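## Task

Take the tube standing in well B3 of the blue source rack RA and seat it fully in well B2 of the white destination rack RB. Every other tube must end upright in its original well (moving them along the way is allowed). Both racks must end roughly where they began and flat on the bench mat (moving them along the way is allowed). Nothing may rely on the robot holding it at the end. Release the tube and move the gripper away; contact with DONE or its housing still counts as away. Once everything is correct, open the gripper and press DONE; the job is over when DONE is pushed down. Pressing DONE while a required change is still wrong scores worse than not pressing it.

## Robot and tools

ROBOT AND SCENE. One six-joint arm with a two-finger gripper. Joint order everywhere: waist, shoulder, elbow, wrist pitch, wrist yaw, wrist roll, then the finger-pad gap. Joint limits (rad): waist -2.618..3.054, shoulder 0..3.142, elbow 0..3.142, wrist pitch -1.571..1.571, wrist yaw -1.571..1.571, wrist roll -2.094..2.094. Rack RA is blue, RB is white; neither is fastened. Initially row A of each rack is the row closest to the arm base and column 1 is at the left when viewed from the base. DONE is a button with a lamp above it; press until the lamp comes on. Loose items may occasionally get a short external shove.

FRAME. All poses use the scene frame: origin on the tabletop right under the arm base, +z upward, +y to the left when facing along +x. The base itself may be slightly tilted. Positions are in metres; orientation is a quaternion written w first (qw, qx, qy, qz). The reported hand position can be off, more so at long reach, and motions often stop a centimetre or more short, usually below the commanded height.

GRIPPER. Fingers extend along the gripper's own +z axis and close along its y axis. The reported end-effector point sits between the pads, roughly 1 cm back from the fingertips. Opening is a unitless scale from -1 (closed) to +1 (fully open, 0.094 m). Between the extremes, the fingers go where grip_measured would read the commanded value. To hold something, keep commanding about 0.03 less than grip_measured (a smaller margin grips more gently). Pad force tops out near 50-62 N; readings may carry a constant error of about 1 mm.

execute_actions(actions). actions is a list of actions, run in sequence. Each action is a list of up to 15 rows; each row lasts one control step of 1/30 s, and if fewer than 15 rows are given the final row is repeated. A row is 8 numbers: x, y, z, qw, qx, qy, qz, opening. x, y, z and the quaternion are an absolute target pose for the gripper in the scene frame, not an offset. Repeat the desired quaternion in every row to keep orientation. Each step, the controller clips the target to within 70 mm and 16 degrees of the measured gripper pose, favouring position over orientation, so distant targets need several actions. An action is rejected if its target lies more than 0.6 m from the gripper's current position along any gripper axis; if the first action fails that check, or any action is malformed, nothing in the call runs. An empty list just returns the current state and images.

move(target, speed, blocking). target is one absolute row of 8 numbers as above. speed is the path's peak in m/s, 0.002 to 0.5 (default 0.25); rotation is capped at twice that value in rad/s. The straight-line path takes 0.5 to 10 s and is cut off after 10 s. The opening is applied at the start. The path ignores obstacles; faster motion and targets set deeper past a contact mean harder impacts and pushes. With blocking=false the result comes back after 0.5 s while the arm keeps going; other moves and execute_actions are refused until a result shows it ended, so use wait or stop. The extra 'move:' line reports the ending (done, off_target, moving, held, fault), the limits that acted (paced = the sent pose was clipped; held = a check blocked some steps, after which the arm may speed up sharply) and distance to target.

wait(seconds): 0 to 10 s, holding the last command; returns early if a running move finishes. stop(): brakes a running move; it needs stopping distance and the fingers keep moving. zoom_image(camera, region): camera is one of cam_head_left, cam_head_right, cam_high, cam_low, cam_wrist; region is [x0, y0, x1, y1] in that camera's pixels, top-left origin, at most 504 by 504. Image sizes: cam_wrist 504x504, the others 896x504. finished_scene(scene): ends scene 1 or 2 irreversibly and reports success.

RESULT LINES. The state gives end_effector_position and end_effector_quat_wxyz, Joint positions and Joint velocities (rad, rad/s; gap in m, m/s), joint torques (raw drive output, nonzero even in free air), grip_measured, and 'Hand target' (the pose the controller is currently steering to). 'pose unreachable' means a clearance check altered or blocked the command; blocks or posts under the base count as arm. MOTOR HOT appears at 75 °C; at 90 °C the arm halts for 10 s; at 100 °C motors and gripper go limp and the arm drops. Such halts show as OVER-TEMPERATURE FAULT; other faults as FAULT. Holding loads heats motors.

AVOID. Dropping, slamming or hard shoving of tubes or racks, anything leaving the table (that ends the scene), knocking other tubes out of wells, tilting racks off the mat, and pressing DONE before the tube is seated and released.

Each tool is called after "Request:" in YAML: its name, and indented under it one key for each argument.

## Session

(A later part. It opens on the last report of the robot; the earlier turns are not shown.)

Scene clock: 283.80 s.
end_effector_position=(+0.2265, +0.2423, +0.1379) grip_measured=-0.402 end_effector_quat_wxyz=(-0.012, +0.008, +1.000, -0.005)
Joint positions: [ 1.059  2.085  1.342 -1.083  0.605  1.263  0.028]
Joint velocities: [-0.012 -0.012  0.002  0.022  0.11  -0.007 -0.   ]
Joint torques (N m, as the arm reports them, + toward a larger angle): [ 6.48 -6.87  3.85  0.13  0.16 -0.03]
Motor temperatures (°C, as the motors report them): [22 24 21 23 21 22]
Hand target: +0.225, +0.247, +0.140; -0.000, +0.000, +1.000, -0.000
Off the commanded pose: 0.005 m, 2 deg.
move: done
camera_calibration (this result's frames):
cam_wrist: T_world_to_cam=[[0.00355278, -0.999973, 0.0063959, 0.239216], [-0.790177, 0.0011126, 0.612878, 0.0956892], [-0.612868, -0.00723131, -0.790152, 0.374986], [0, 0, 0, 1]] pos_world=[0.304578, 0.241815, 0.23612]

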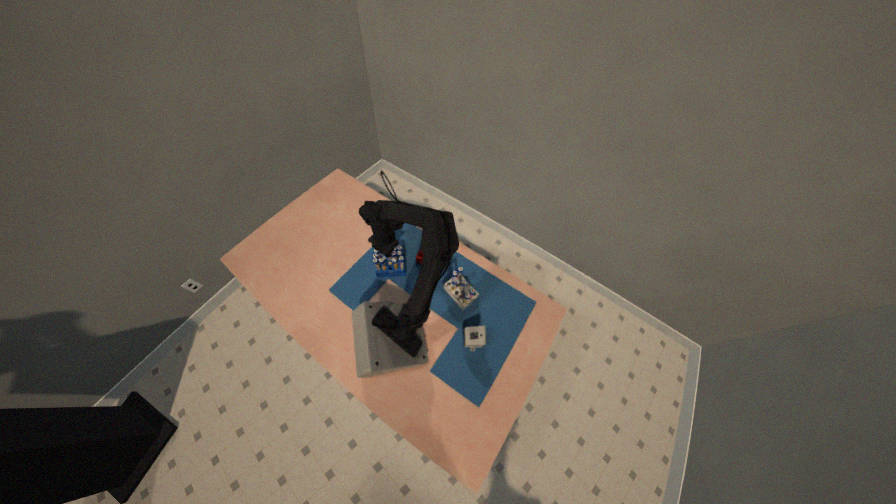

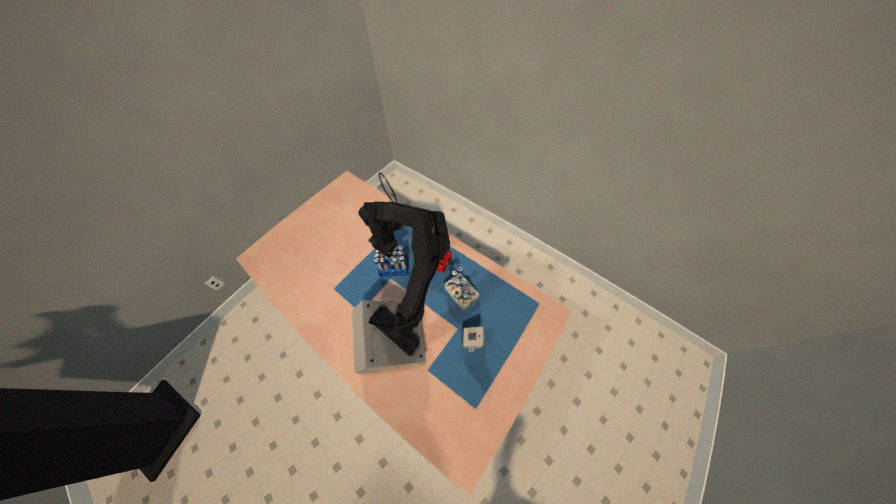

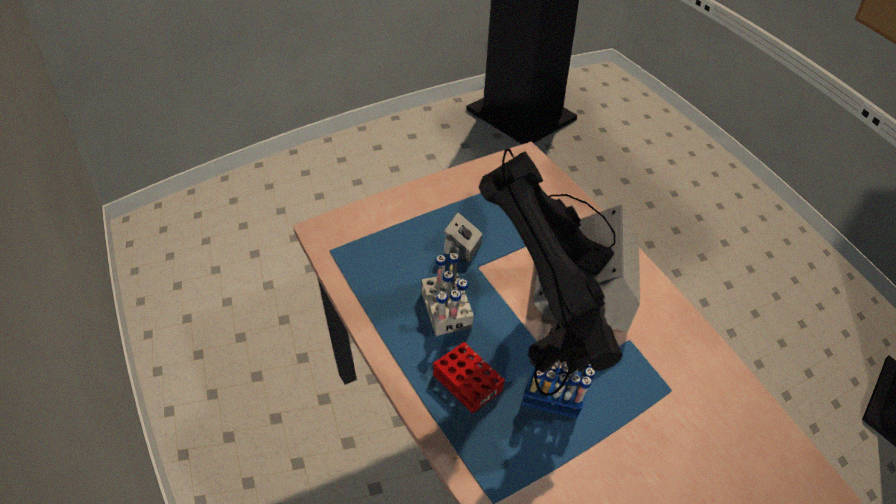

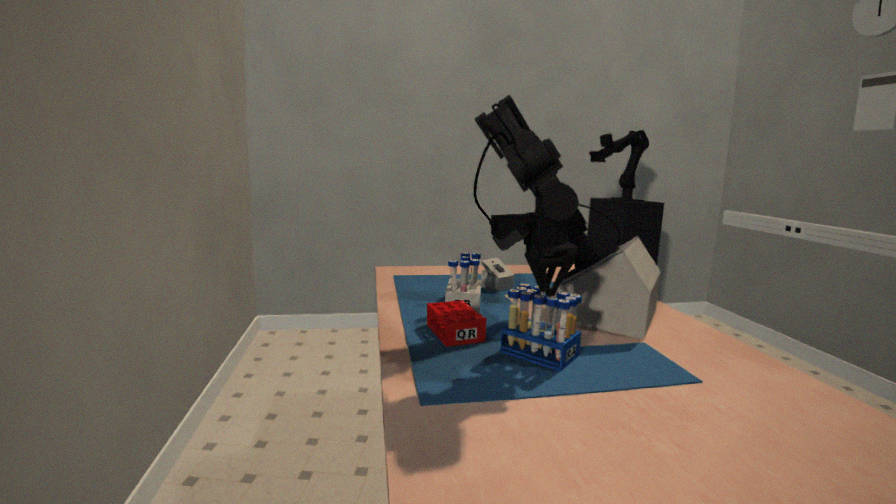

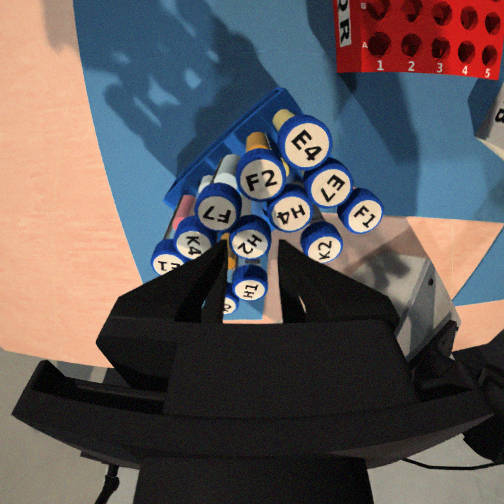

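Request:
move:
  target: [0.226,0.246,0.123,0,0,-1,0,-0.4]
  speed: 0.02

Request:
move:
  target: [0.226,0.246,0.123,0,0,-1,0,-0.6]

Request:
move:
  target: [0.228,0.248,0.285,0,0,-1,0,-0.6]
  speed: 0.06

Request:
move:
  target: [0.30,0.05,0.28,0,0,-1,0,-0.6]
  speed: 0.12

Scene clock: 290.87 s.
end_effector_position=(+0.2258, +0.2430, +0.1258) grip_measured=-0.402 end_effector_quat_wxyz=(-0.010, +0.008, +1.000, -0.000)
Joint positions: [ 1.042  2.085  1.299 -1.015  0.611  1.235  0.028]
Joint velocities: [ 0.037 -0.012 -0.012 -0.037  0.022 -0.095 -0.   ]
Joint torques (N m, as the arm reports them, + toward a larger angle): [ 5.34 -6.45  3.61  0.21  0.19 -0.1 ]
Motor temperatures (°C, as the motors report them): [22 24 21 23 21 22]
Hand target: +0.226, +0.246, +0.123; -0.000, +0.000, +1.000, -0.000
Off the commanded pose: 0.004 m, 1 deg.
move: done
camera_calibration (this result's frames):
cam_wrist: T_world_to_cam=[[0.00305817, -0.999991, -0.00309664, 0.241352], [-0.793194, -0.00431147, 0.608954, 0.105058], [-0.608962, 0.00059395, -0.7932, 0.362633], [0, 0, 0, 1]] pos_world=[0.303423, 0.241588, 0.224412]

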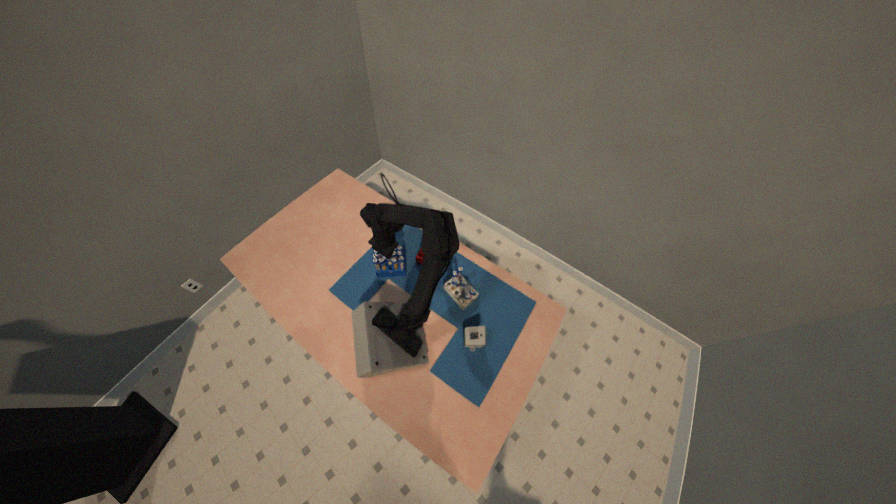

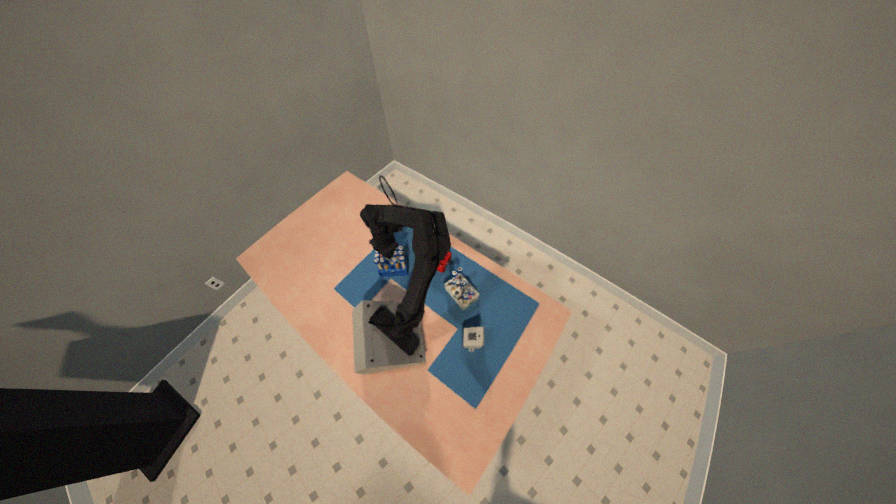

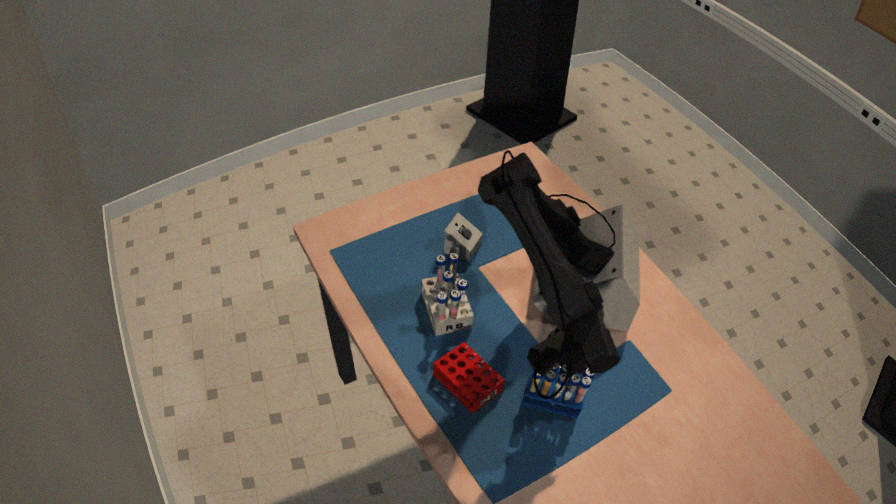

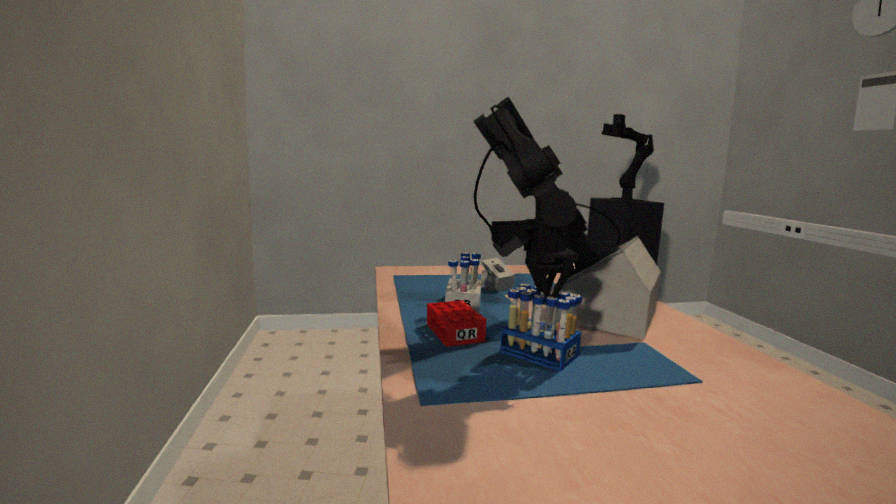

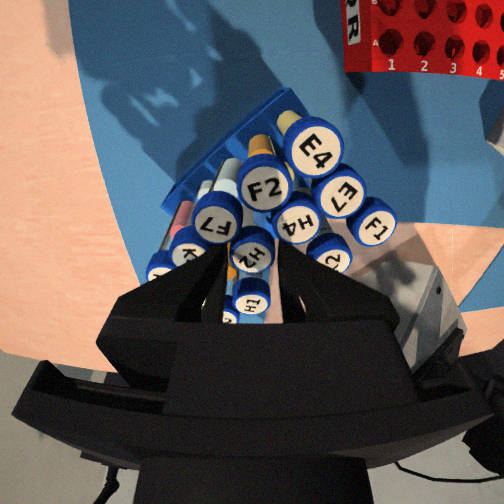

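Scene clock: 291.57 s.
end_effector_position=(+0.2262, +0.2429, +0.1253) grip_measured=-0.554 end_effector_quat_wxyz=(-0.011, +0.008, +1.000, -0.000)
Joint positions: [ 1.039  2.085  1.299 -1.014  0.61   1.232  0.021]
Joint velocities: [-0.022 -0.007 -0.007 -0.022 -0.022 -0.037 -0.001]
Joint torques (N m, as the arm reports them, + toward a larger angle): [ 5.65 -6.39  3.63  0.2   0.2  -0.12]
Motor temperatures (°C, as the motors report them): [22 24 21 23 21 22]
Hand target: +0.226, +0.246, +0.123; -0.000, +0.000, +1.000, -0.000
Off the commanded pose: 0.004 m, 2 deg.
move: done
camera_calibration (this result's frames):
cam_wrist: T_world_to_cam=[[0.00285776, -0.999991, -0.00322083, 0.241284], [-0.792389, -0.00422921, 0.610002, 0.105324], [-0.61001, 0.00080891, -0.792393, 0.362589], [0, 0, 0, 1]] pos_world=[0.303951, 0.241434, 0.223843]

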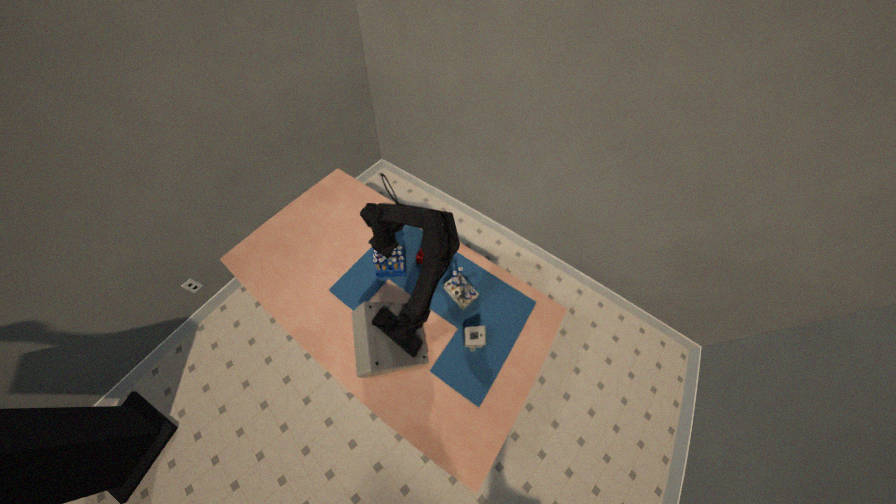

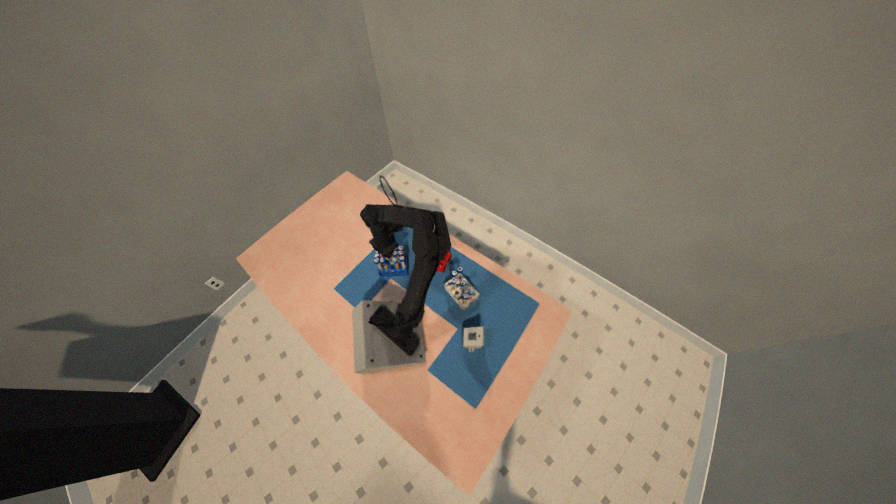

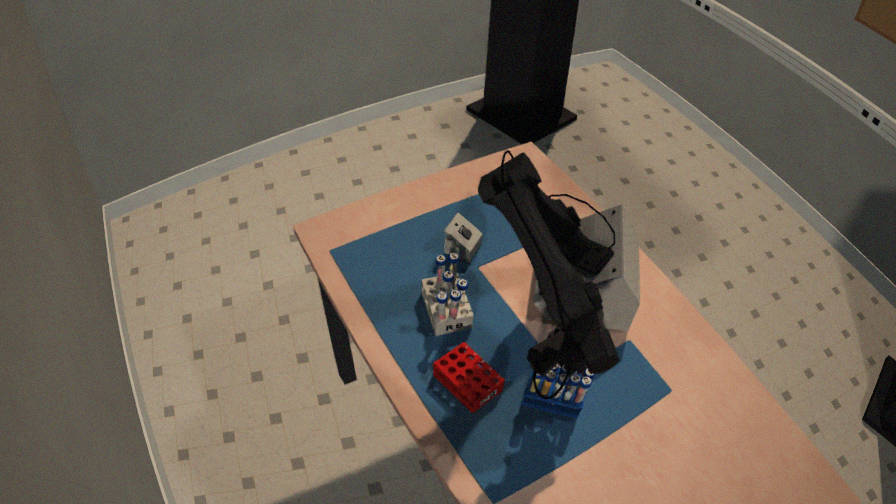

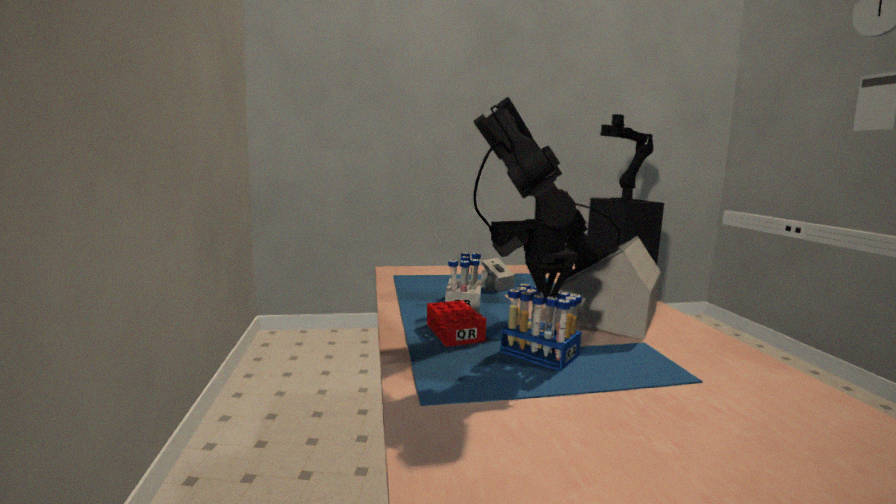

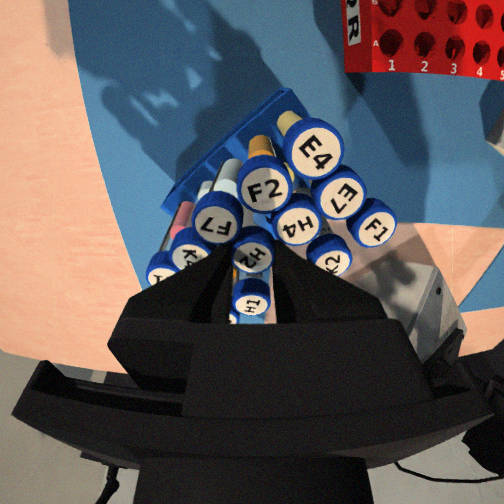

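Scene clock: 294.63 s.
end_effector_position=(+0.2246, +0.2488, +0.2646) grip_measured=-0.554 end_effector_quat_wxyz=(-0.001, -0.005, +1.000, +0.027)
Joint positions: [ 1.265  2.079  1.742 -1.539  0.555  1.429  0.021]
Joint velocities: [-0.007 -0.017  0.007  0.066  0.007 -0.022  0.   ]
Joint torques (N m, as the arm reports them, + toward a larger angle): [ 6.95 -9.35  6.29  0.03  0.09  0.03]
Motor temperatures (°C, as the motors report them): [22 24 21 23 21 22]
Hand target: +0.227, +0.248, +0.284; +0.009, -0.000, +0.999, +0.053
Off the commanded pose: 0.021 m, 3 deg.
joint sent to its limit — the command would take joint 4 (wrist pitch) past its lower limit, so that joint was sent only as far as its limit.
move: off_target
camera_calibration (this result's frames):
cam_wrist: T_world_to_cam=[[0.028662, -0.997967, -0.0569202, 0.255546], [-0.80279, -0.0569097, 0.59354, 0.0389229], [-0.595573, 0.0286829, -0.802789, 0.464501], [0, 0, 0, 1]] pos_world=[0.300567, 0.243918, 0.36434]

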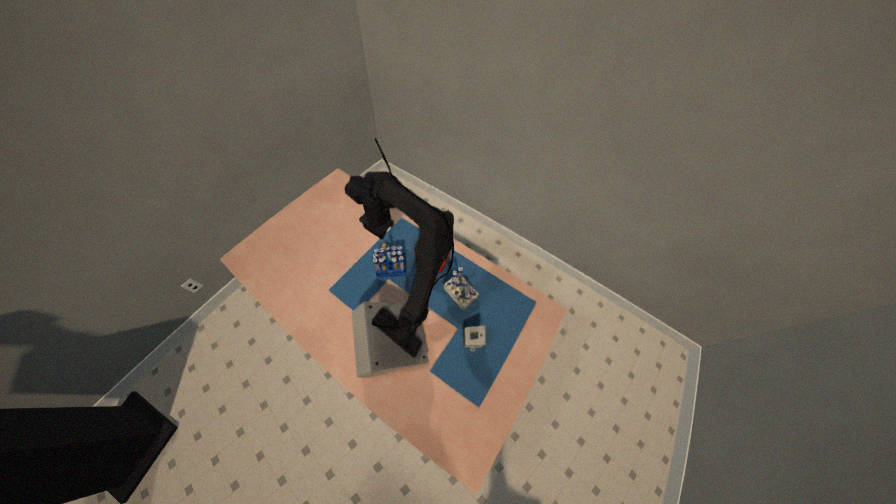

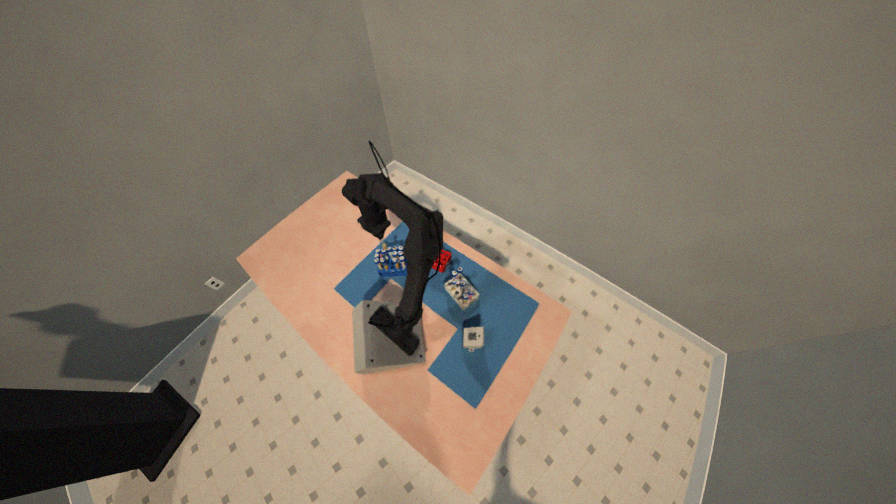

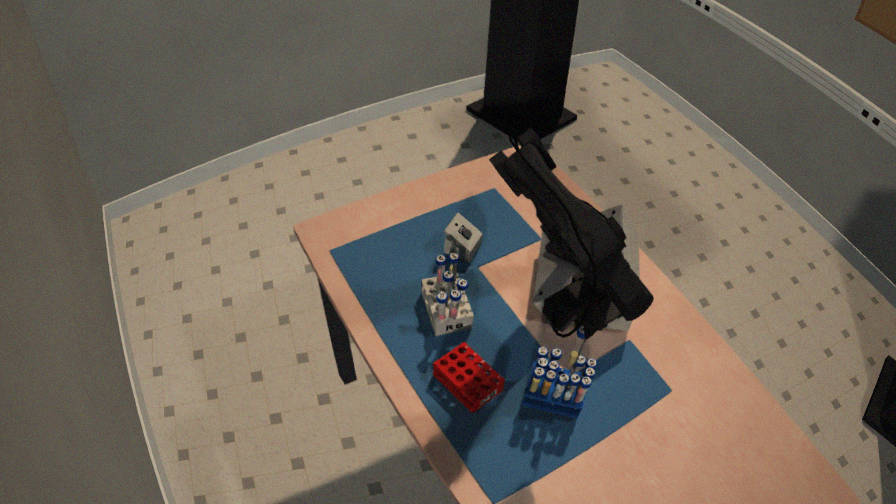

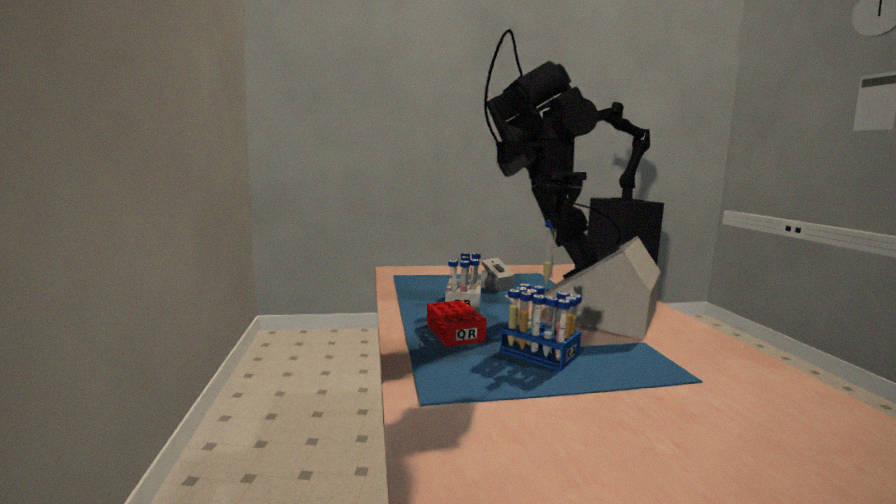

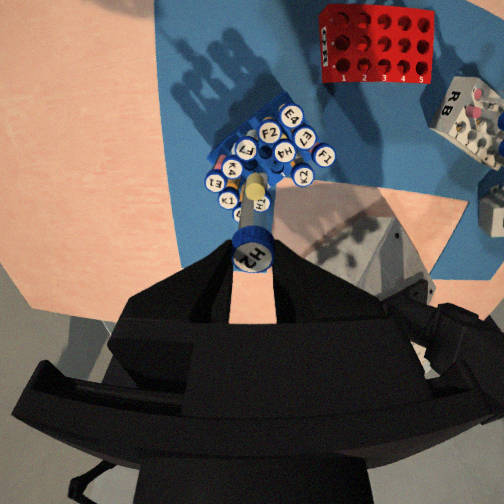

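Scene clock: 296.93 s.
end_effector_position=(+0.2976, +0.0518, +0.2789) grip_measured=-0.554 end_effector_quat_wxyz=(+0.048, +0.007, +0.995, +0.091)
Joint positions: [ 0.975  1.338  1.403 -1.551  0.638  0.993  0.021]
Joint velocities: [ 0.017 -0.022  0.002 -0.022 -0.037 -0.081  0.   ]
Joint torques (N m, as the arm reports them, + toward a larger angle): [ 2.36 -3.31  3.54  0.33  0.15 -0.11]
Motor temperatures (°C, as the motors report them): [22 24 21 23 21 22]
Hand target: +0.299, +0.046, +0.280; +0.057, +0.003, +0.994, +0.091
Off the commanded pose: 0.003 m, 12 deg.
joint sent to its limit — the command would take joint 4 (wrist pitch) past its lower limit, so that joint was sent only as far as its limit.
move: off_target
camera_calibration (this result's frames):
cam_wrist: T_world_to_cam=[[0.0130053, -0.98292, -0.183574, 0.0969072], [-0.8589, -0.104983, 0.501268, 0.122738], [-0.511979, 0.151152, -0.845595, 0.505881], [0, 0, 0, 1]] pos_world=[0.363159, 0.0316723, 0.384036]

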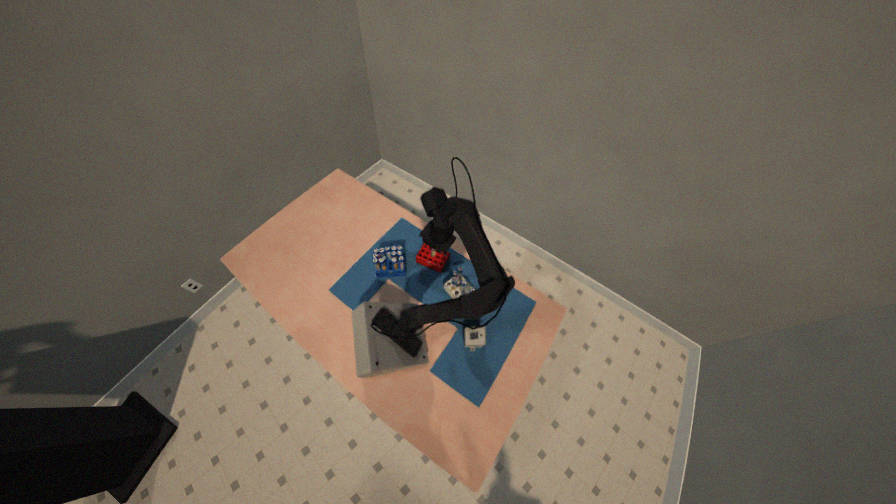

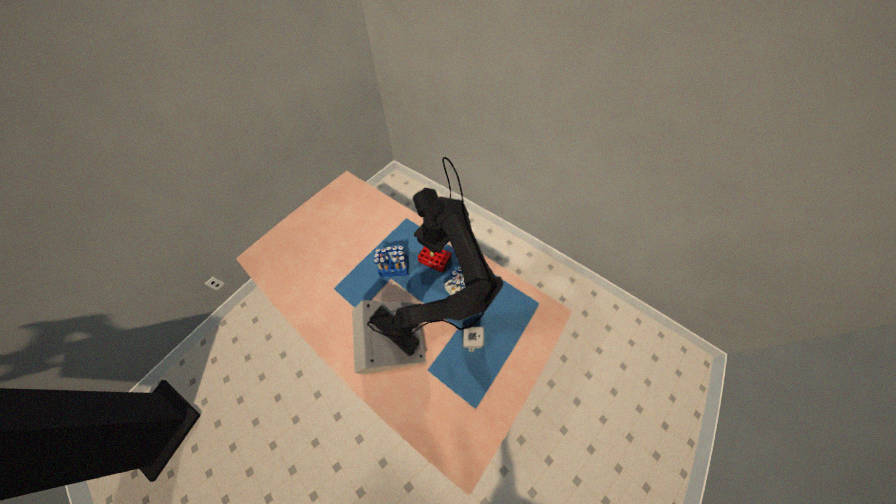

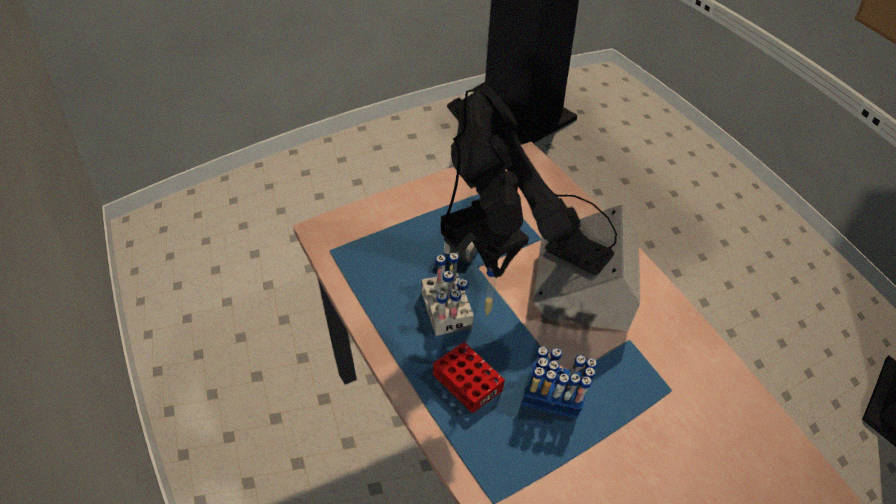

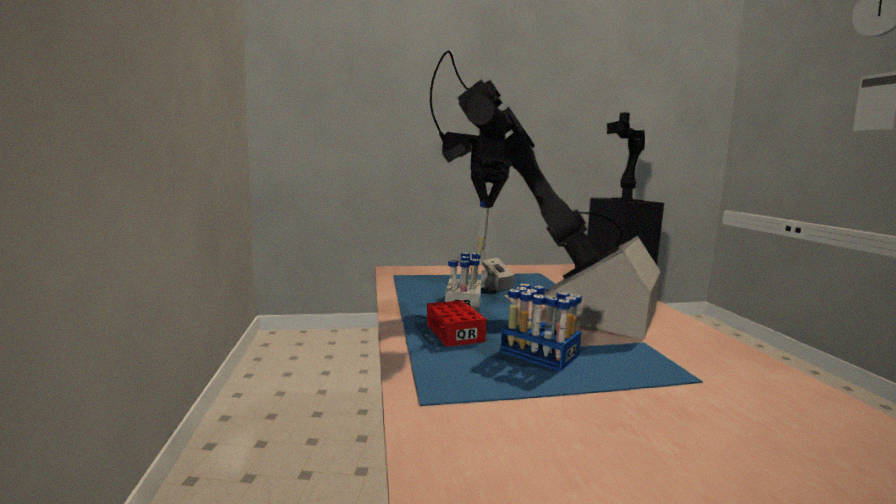

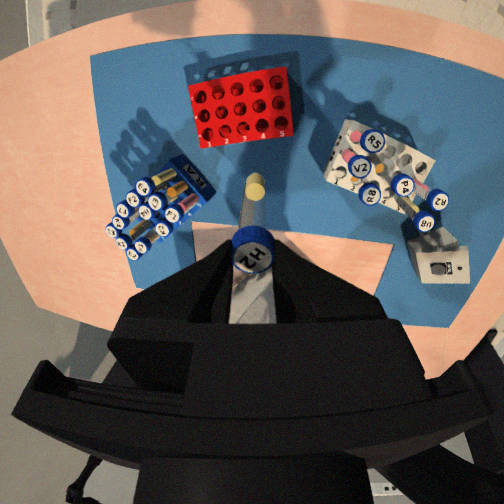

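Request:
zoom_image:
  camera: "cam_wrist"
  region: [310,100,480,300]

Region (310, 100, 480, 300) of cam_wrist's 504x504 image, scaled by 2.520, with more detail than that image has; it fills the left 428 columns of this view, and the rest is white.

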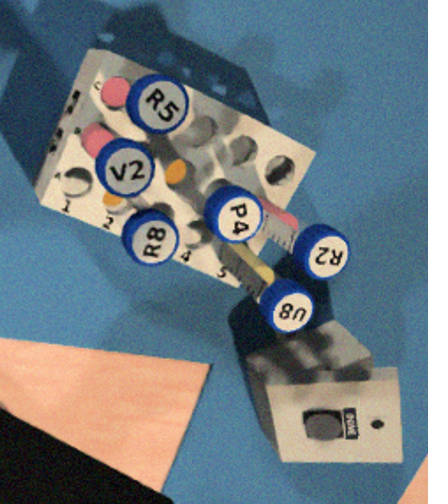

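Request:
move:
  target: [0.311,-0.061,0.262,0,0,-1,0,-0.6]
  speed: 0.1

Request:
move:
  target: [0.311,-0.061,0.2,0,0,-1,0,-0.6]
  speed: 0.03

Scene clock: 312.47 s.
end_effector_position=(+0.3095, -0.0570, +0.2564) grip_measured=-0.554 end_effector_quat_wxyz=(+0.048, -0.005, +0.998, +0.046)
Joint positions: [ 0.589  1.098  1.365 -1.552  0.629  0.54   0.021]
Joint velocities: [ 0.002 -0.012  0.007 -0.037  0.051 -0.007  0.   ]
Joint torques (N m, as the arm reports them, + toward a larger angle): [ 0.66 -4.33  4.55  0.23 -0.01 -0.1 ]
Motor temperatures (°C, as the motors report them): [22 23 21 23 21 22]
Hand target: +0.310, -0.064, +0.261; +0.058, -0.000, +0.997, +0.050
Off the commanded pose: 0.007 m, 8 deg.
joint sent to its limit — the command would take joint 4 (wrist pitch) past its lower limit, so that joint was sent only as far as its limit.
move: off_target
camera_calibration (this result's frames):
cam_wrist: T_world_to_cam=[[0.0324047, -0.995158, -0.092795, -0.044352], [-0.857068, -0.0754314, 0.509652, 0.131788], [-0.514184, 0.0630165, -0.855362, 0.507502], [0, 0, 0, 1]] pos_world=[0.375338, -0.0661772, 0.362816]

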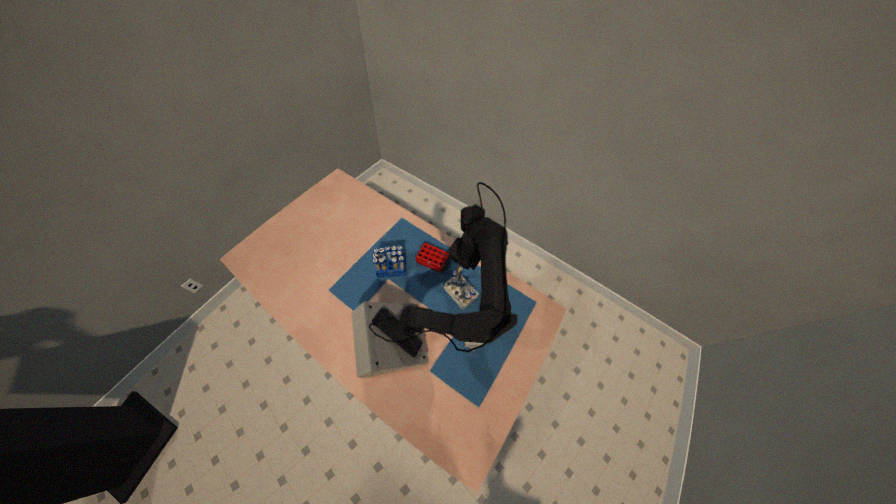

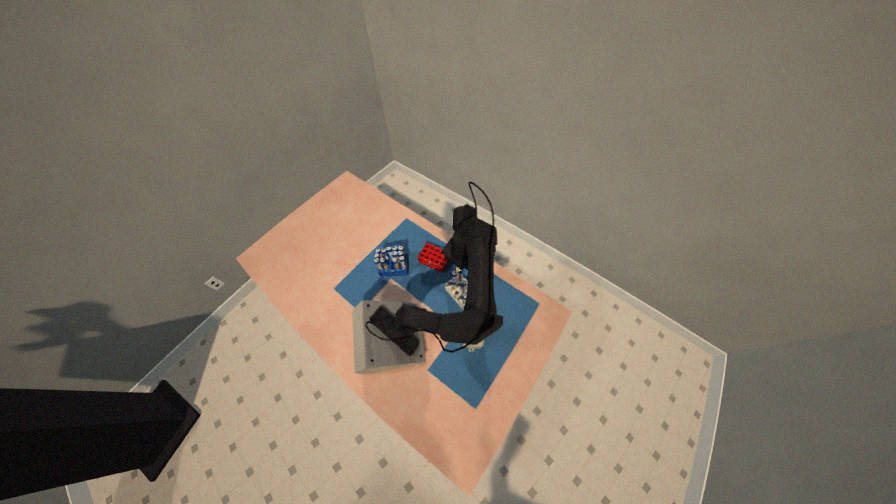

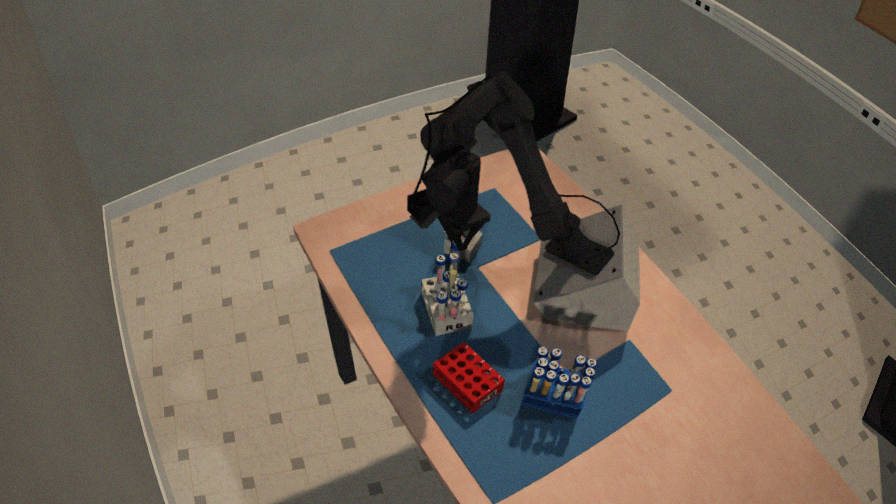

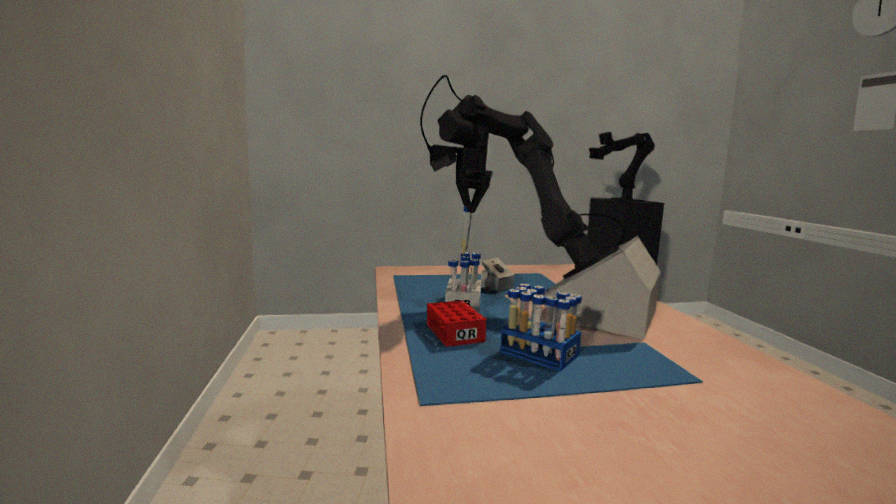

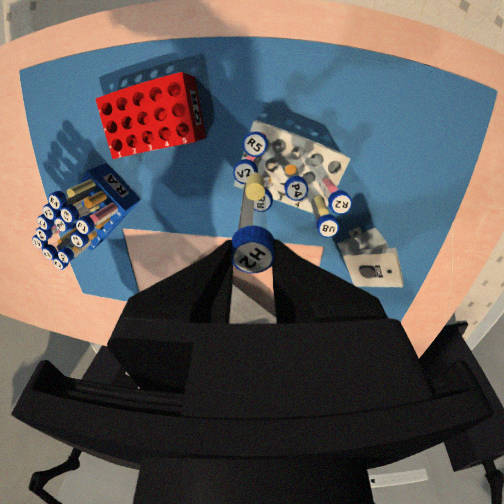

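Scene clock: 314.93 s.
end_effector_position=(+0.3078, -0.0642, +0.2026) grip_measured=-0.554 end_effector_quat_wxyz=(-0.001, +0.001, +1.000, -0.003)
Joint positions: [ 0.393  1.138  1.221 -1.393  0.62   0.414  0.021]
Joint velocities: [ 0.007  0.007 -0.007  0.037 -0.007  0.007 -0.001]
Joint torques (N m, as the arm reports them, + toward a larger angle): [ 1.   -2.84  3.9   0.23 -0.01 -0.06]
Motor temperatures (°C, as the motors report them): [22 23 21 23 21 22]
Hand target: +0.311, -0.062, +0.200; +0.001, -0.001, +1.000, -0.003
Off the commanded pose: 0.005 m, 0 deg.
move: done
camera_calibration (this result's frames):
cam_wrist: T_world_to_cam=[[0.0162917, -0.999861, 0.00352613, -0.0712649], [-0.804196, -0.0110078, 0.594262, 0.127873], [-0.594141, -0.0125173, -0.804264, 0.470512], [0, 0, 0, 1]] pos_world=[0.383546, -0.0639578, 0.302677]

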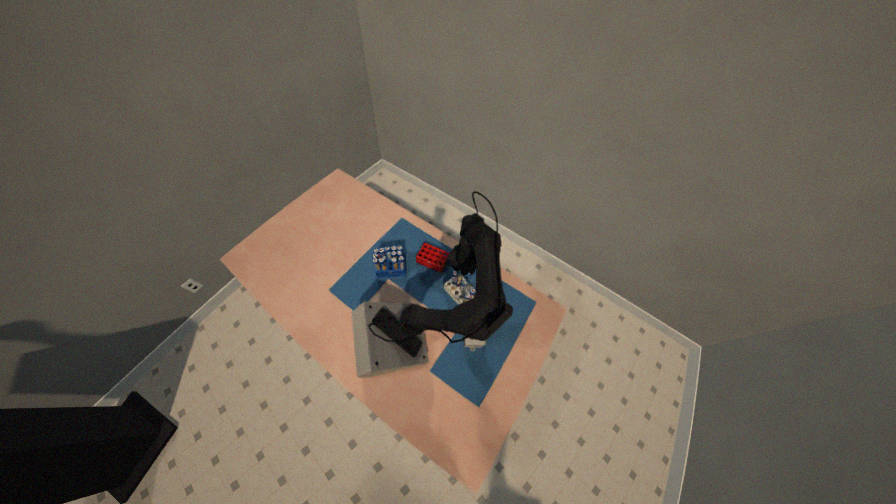

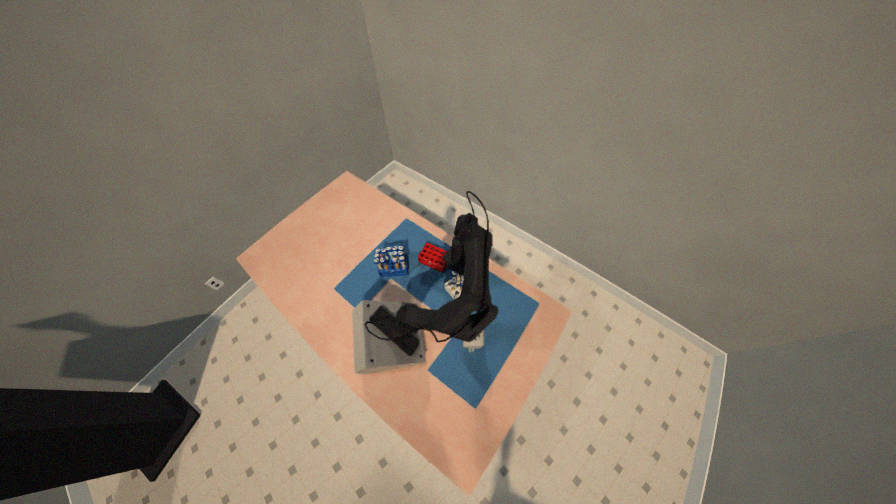

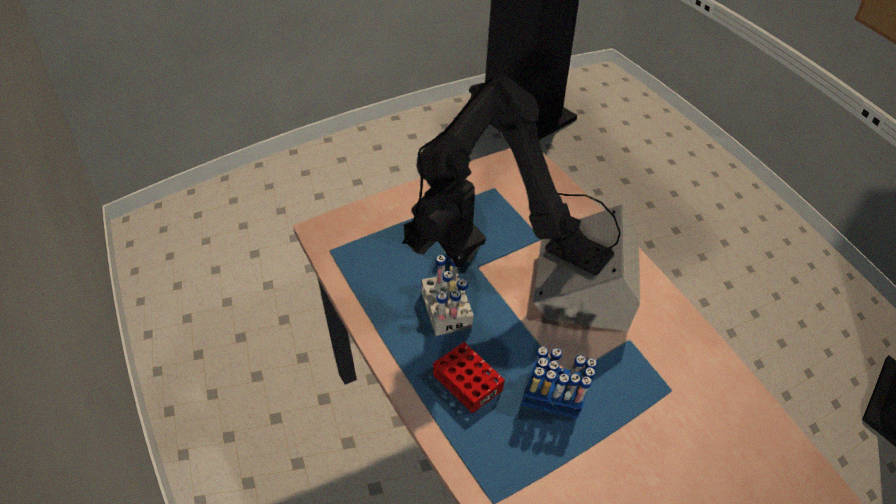

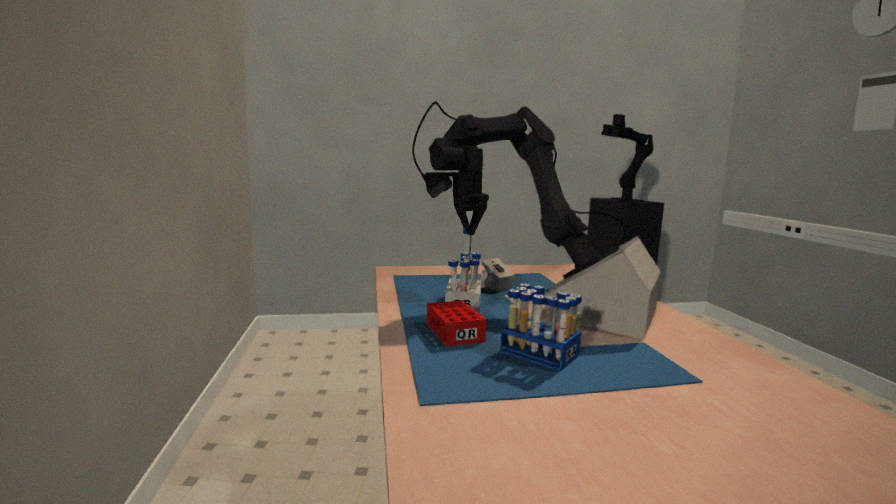

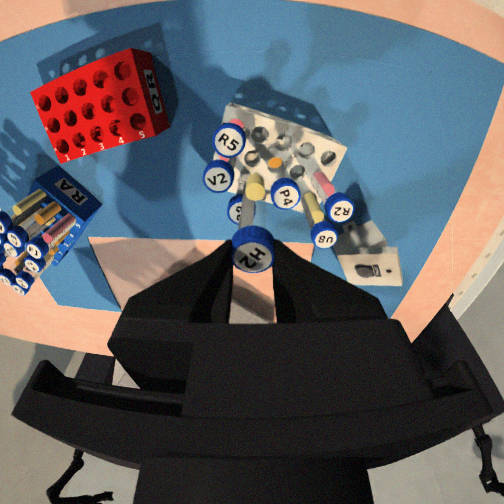

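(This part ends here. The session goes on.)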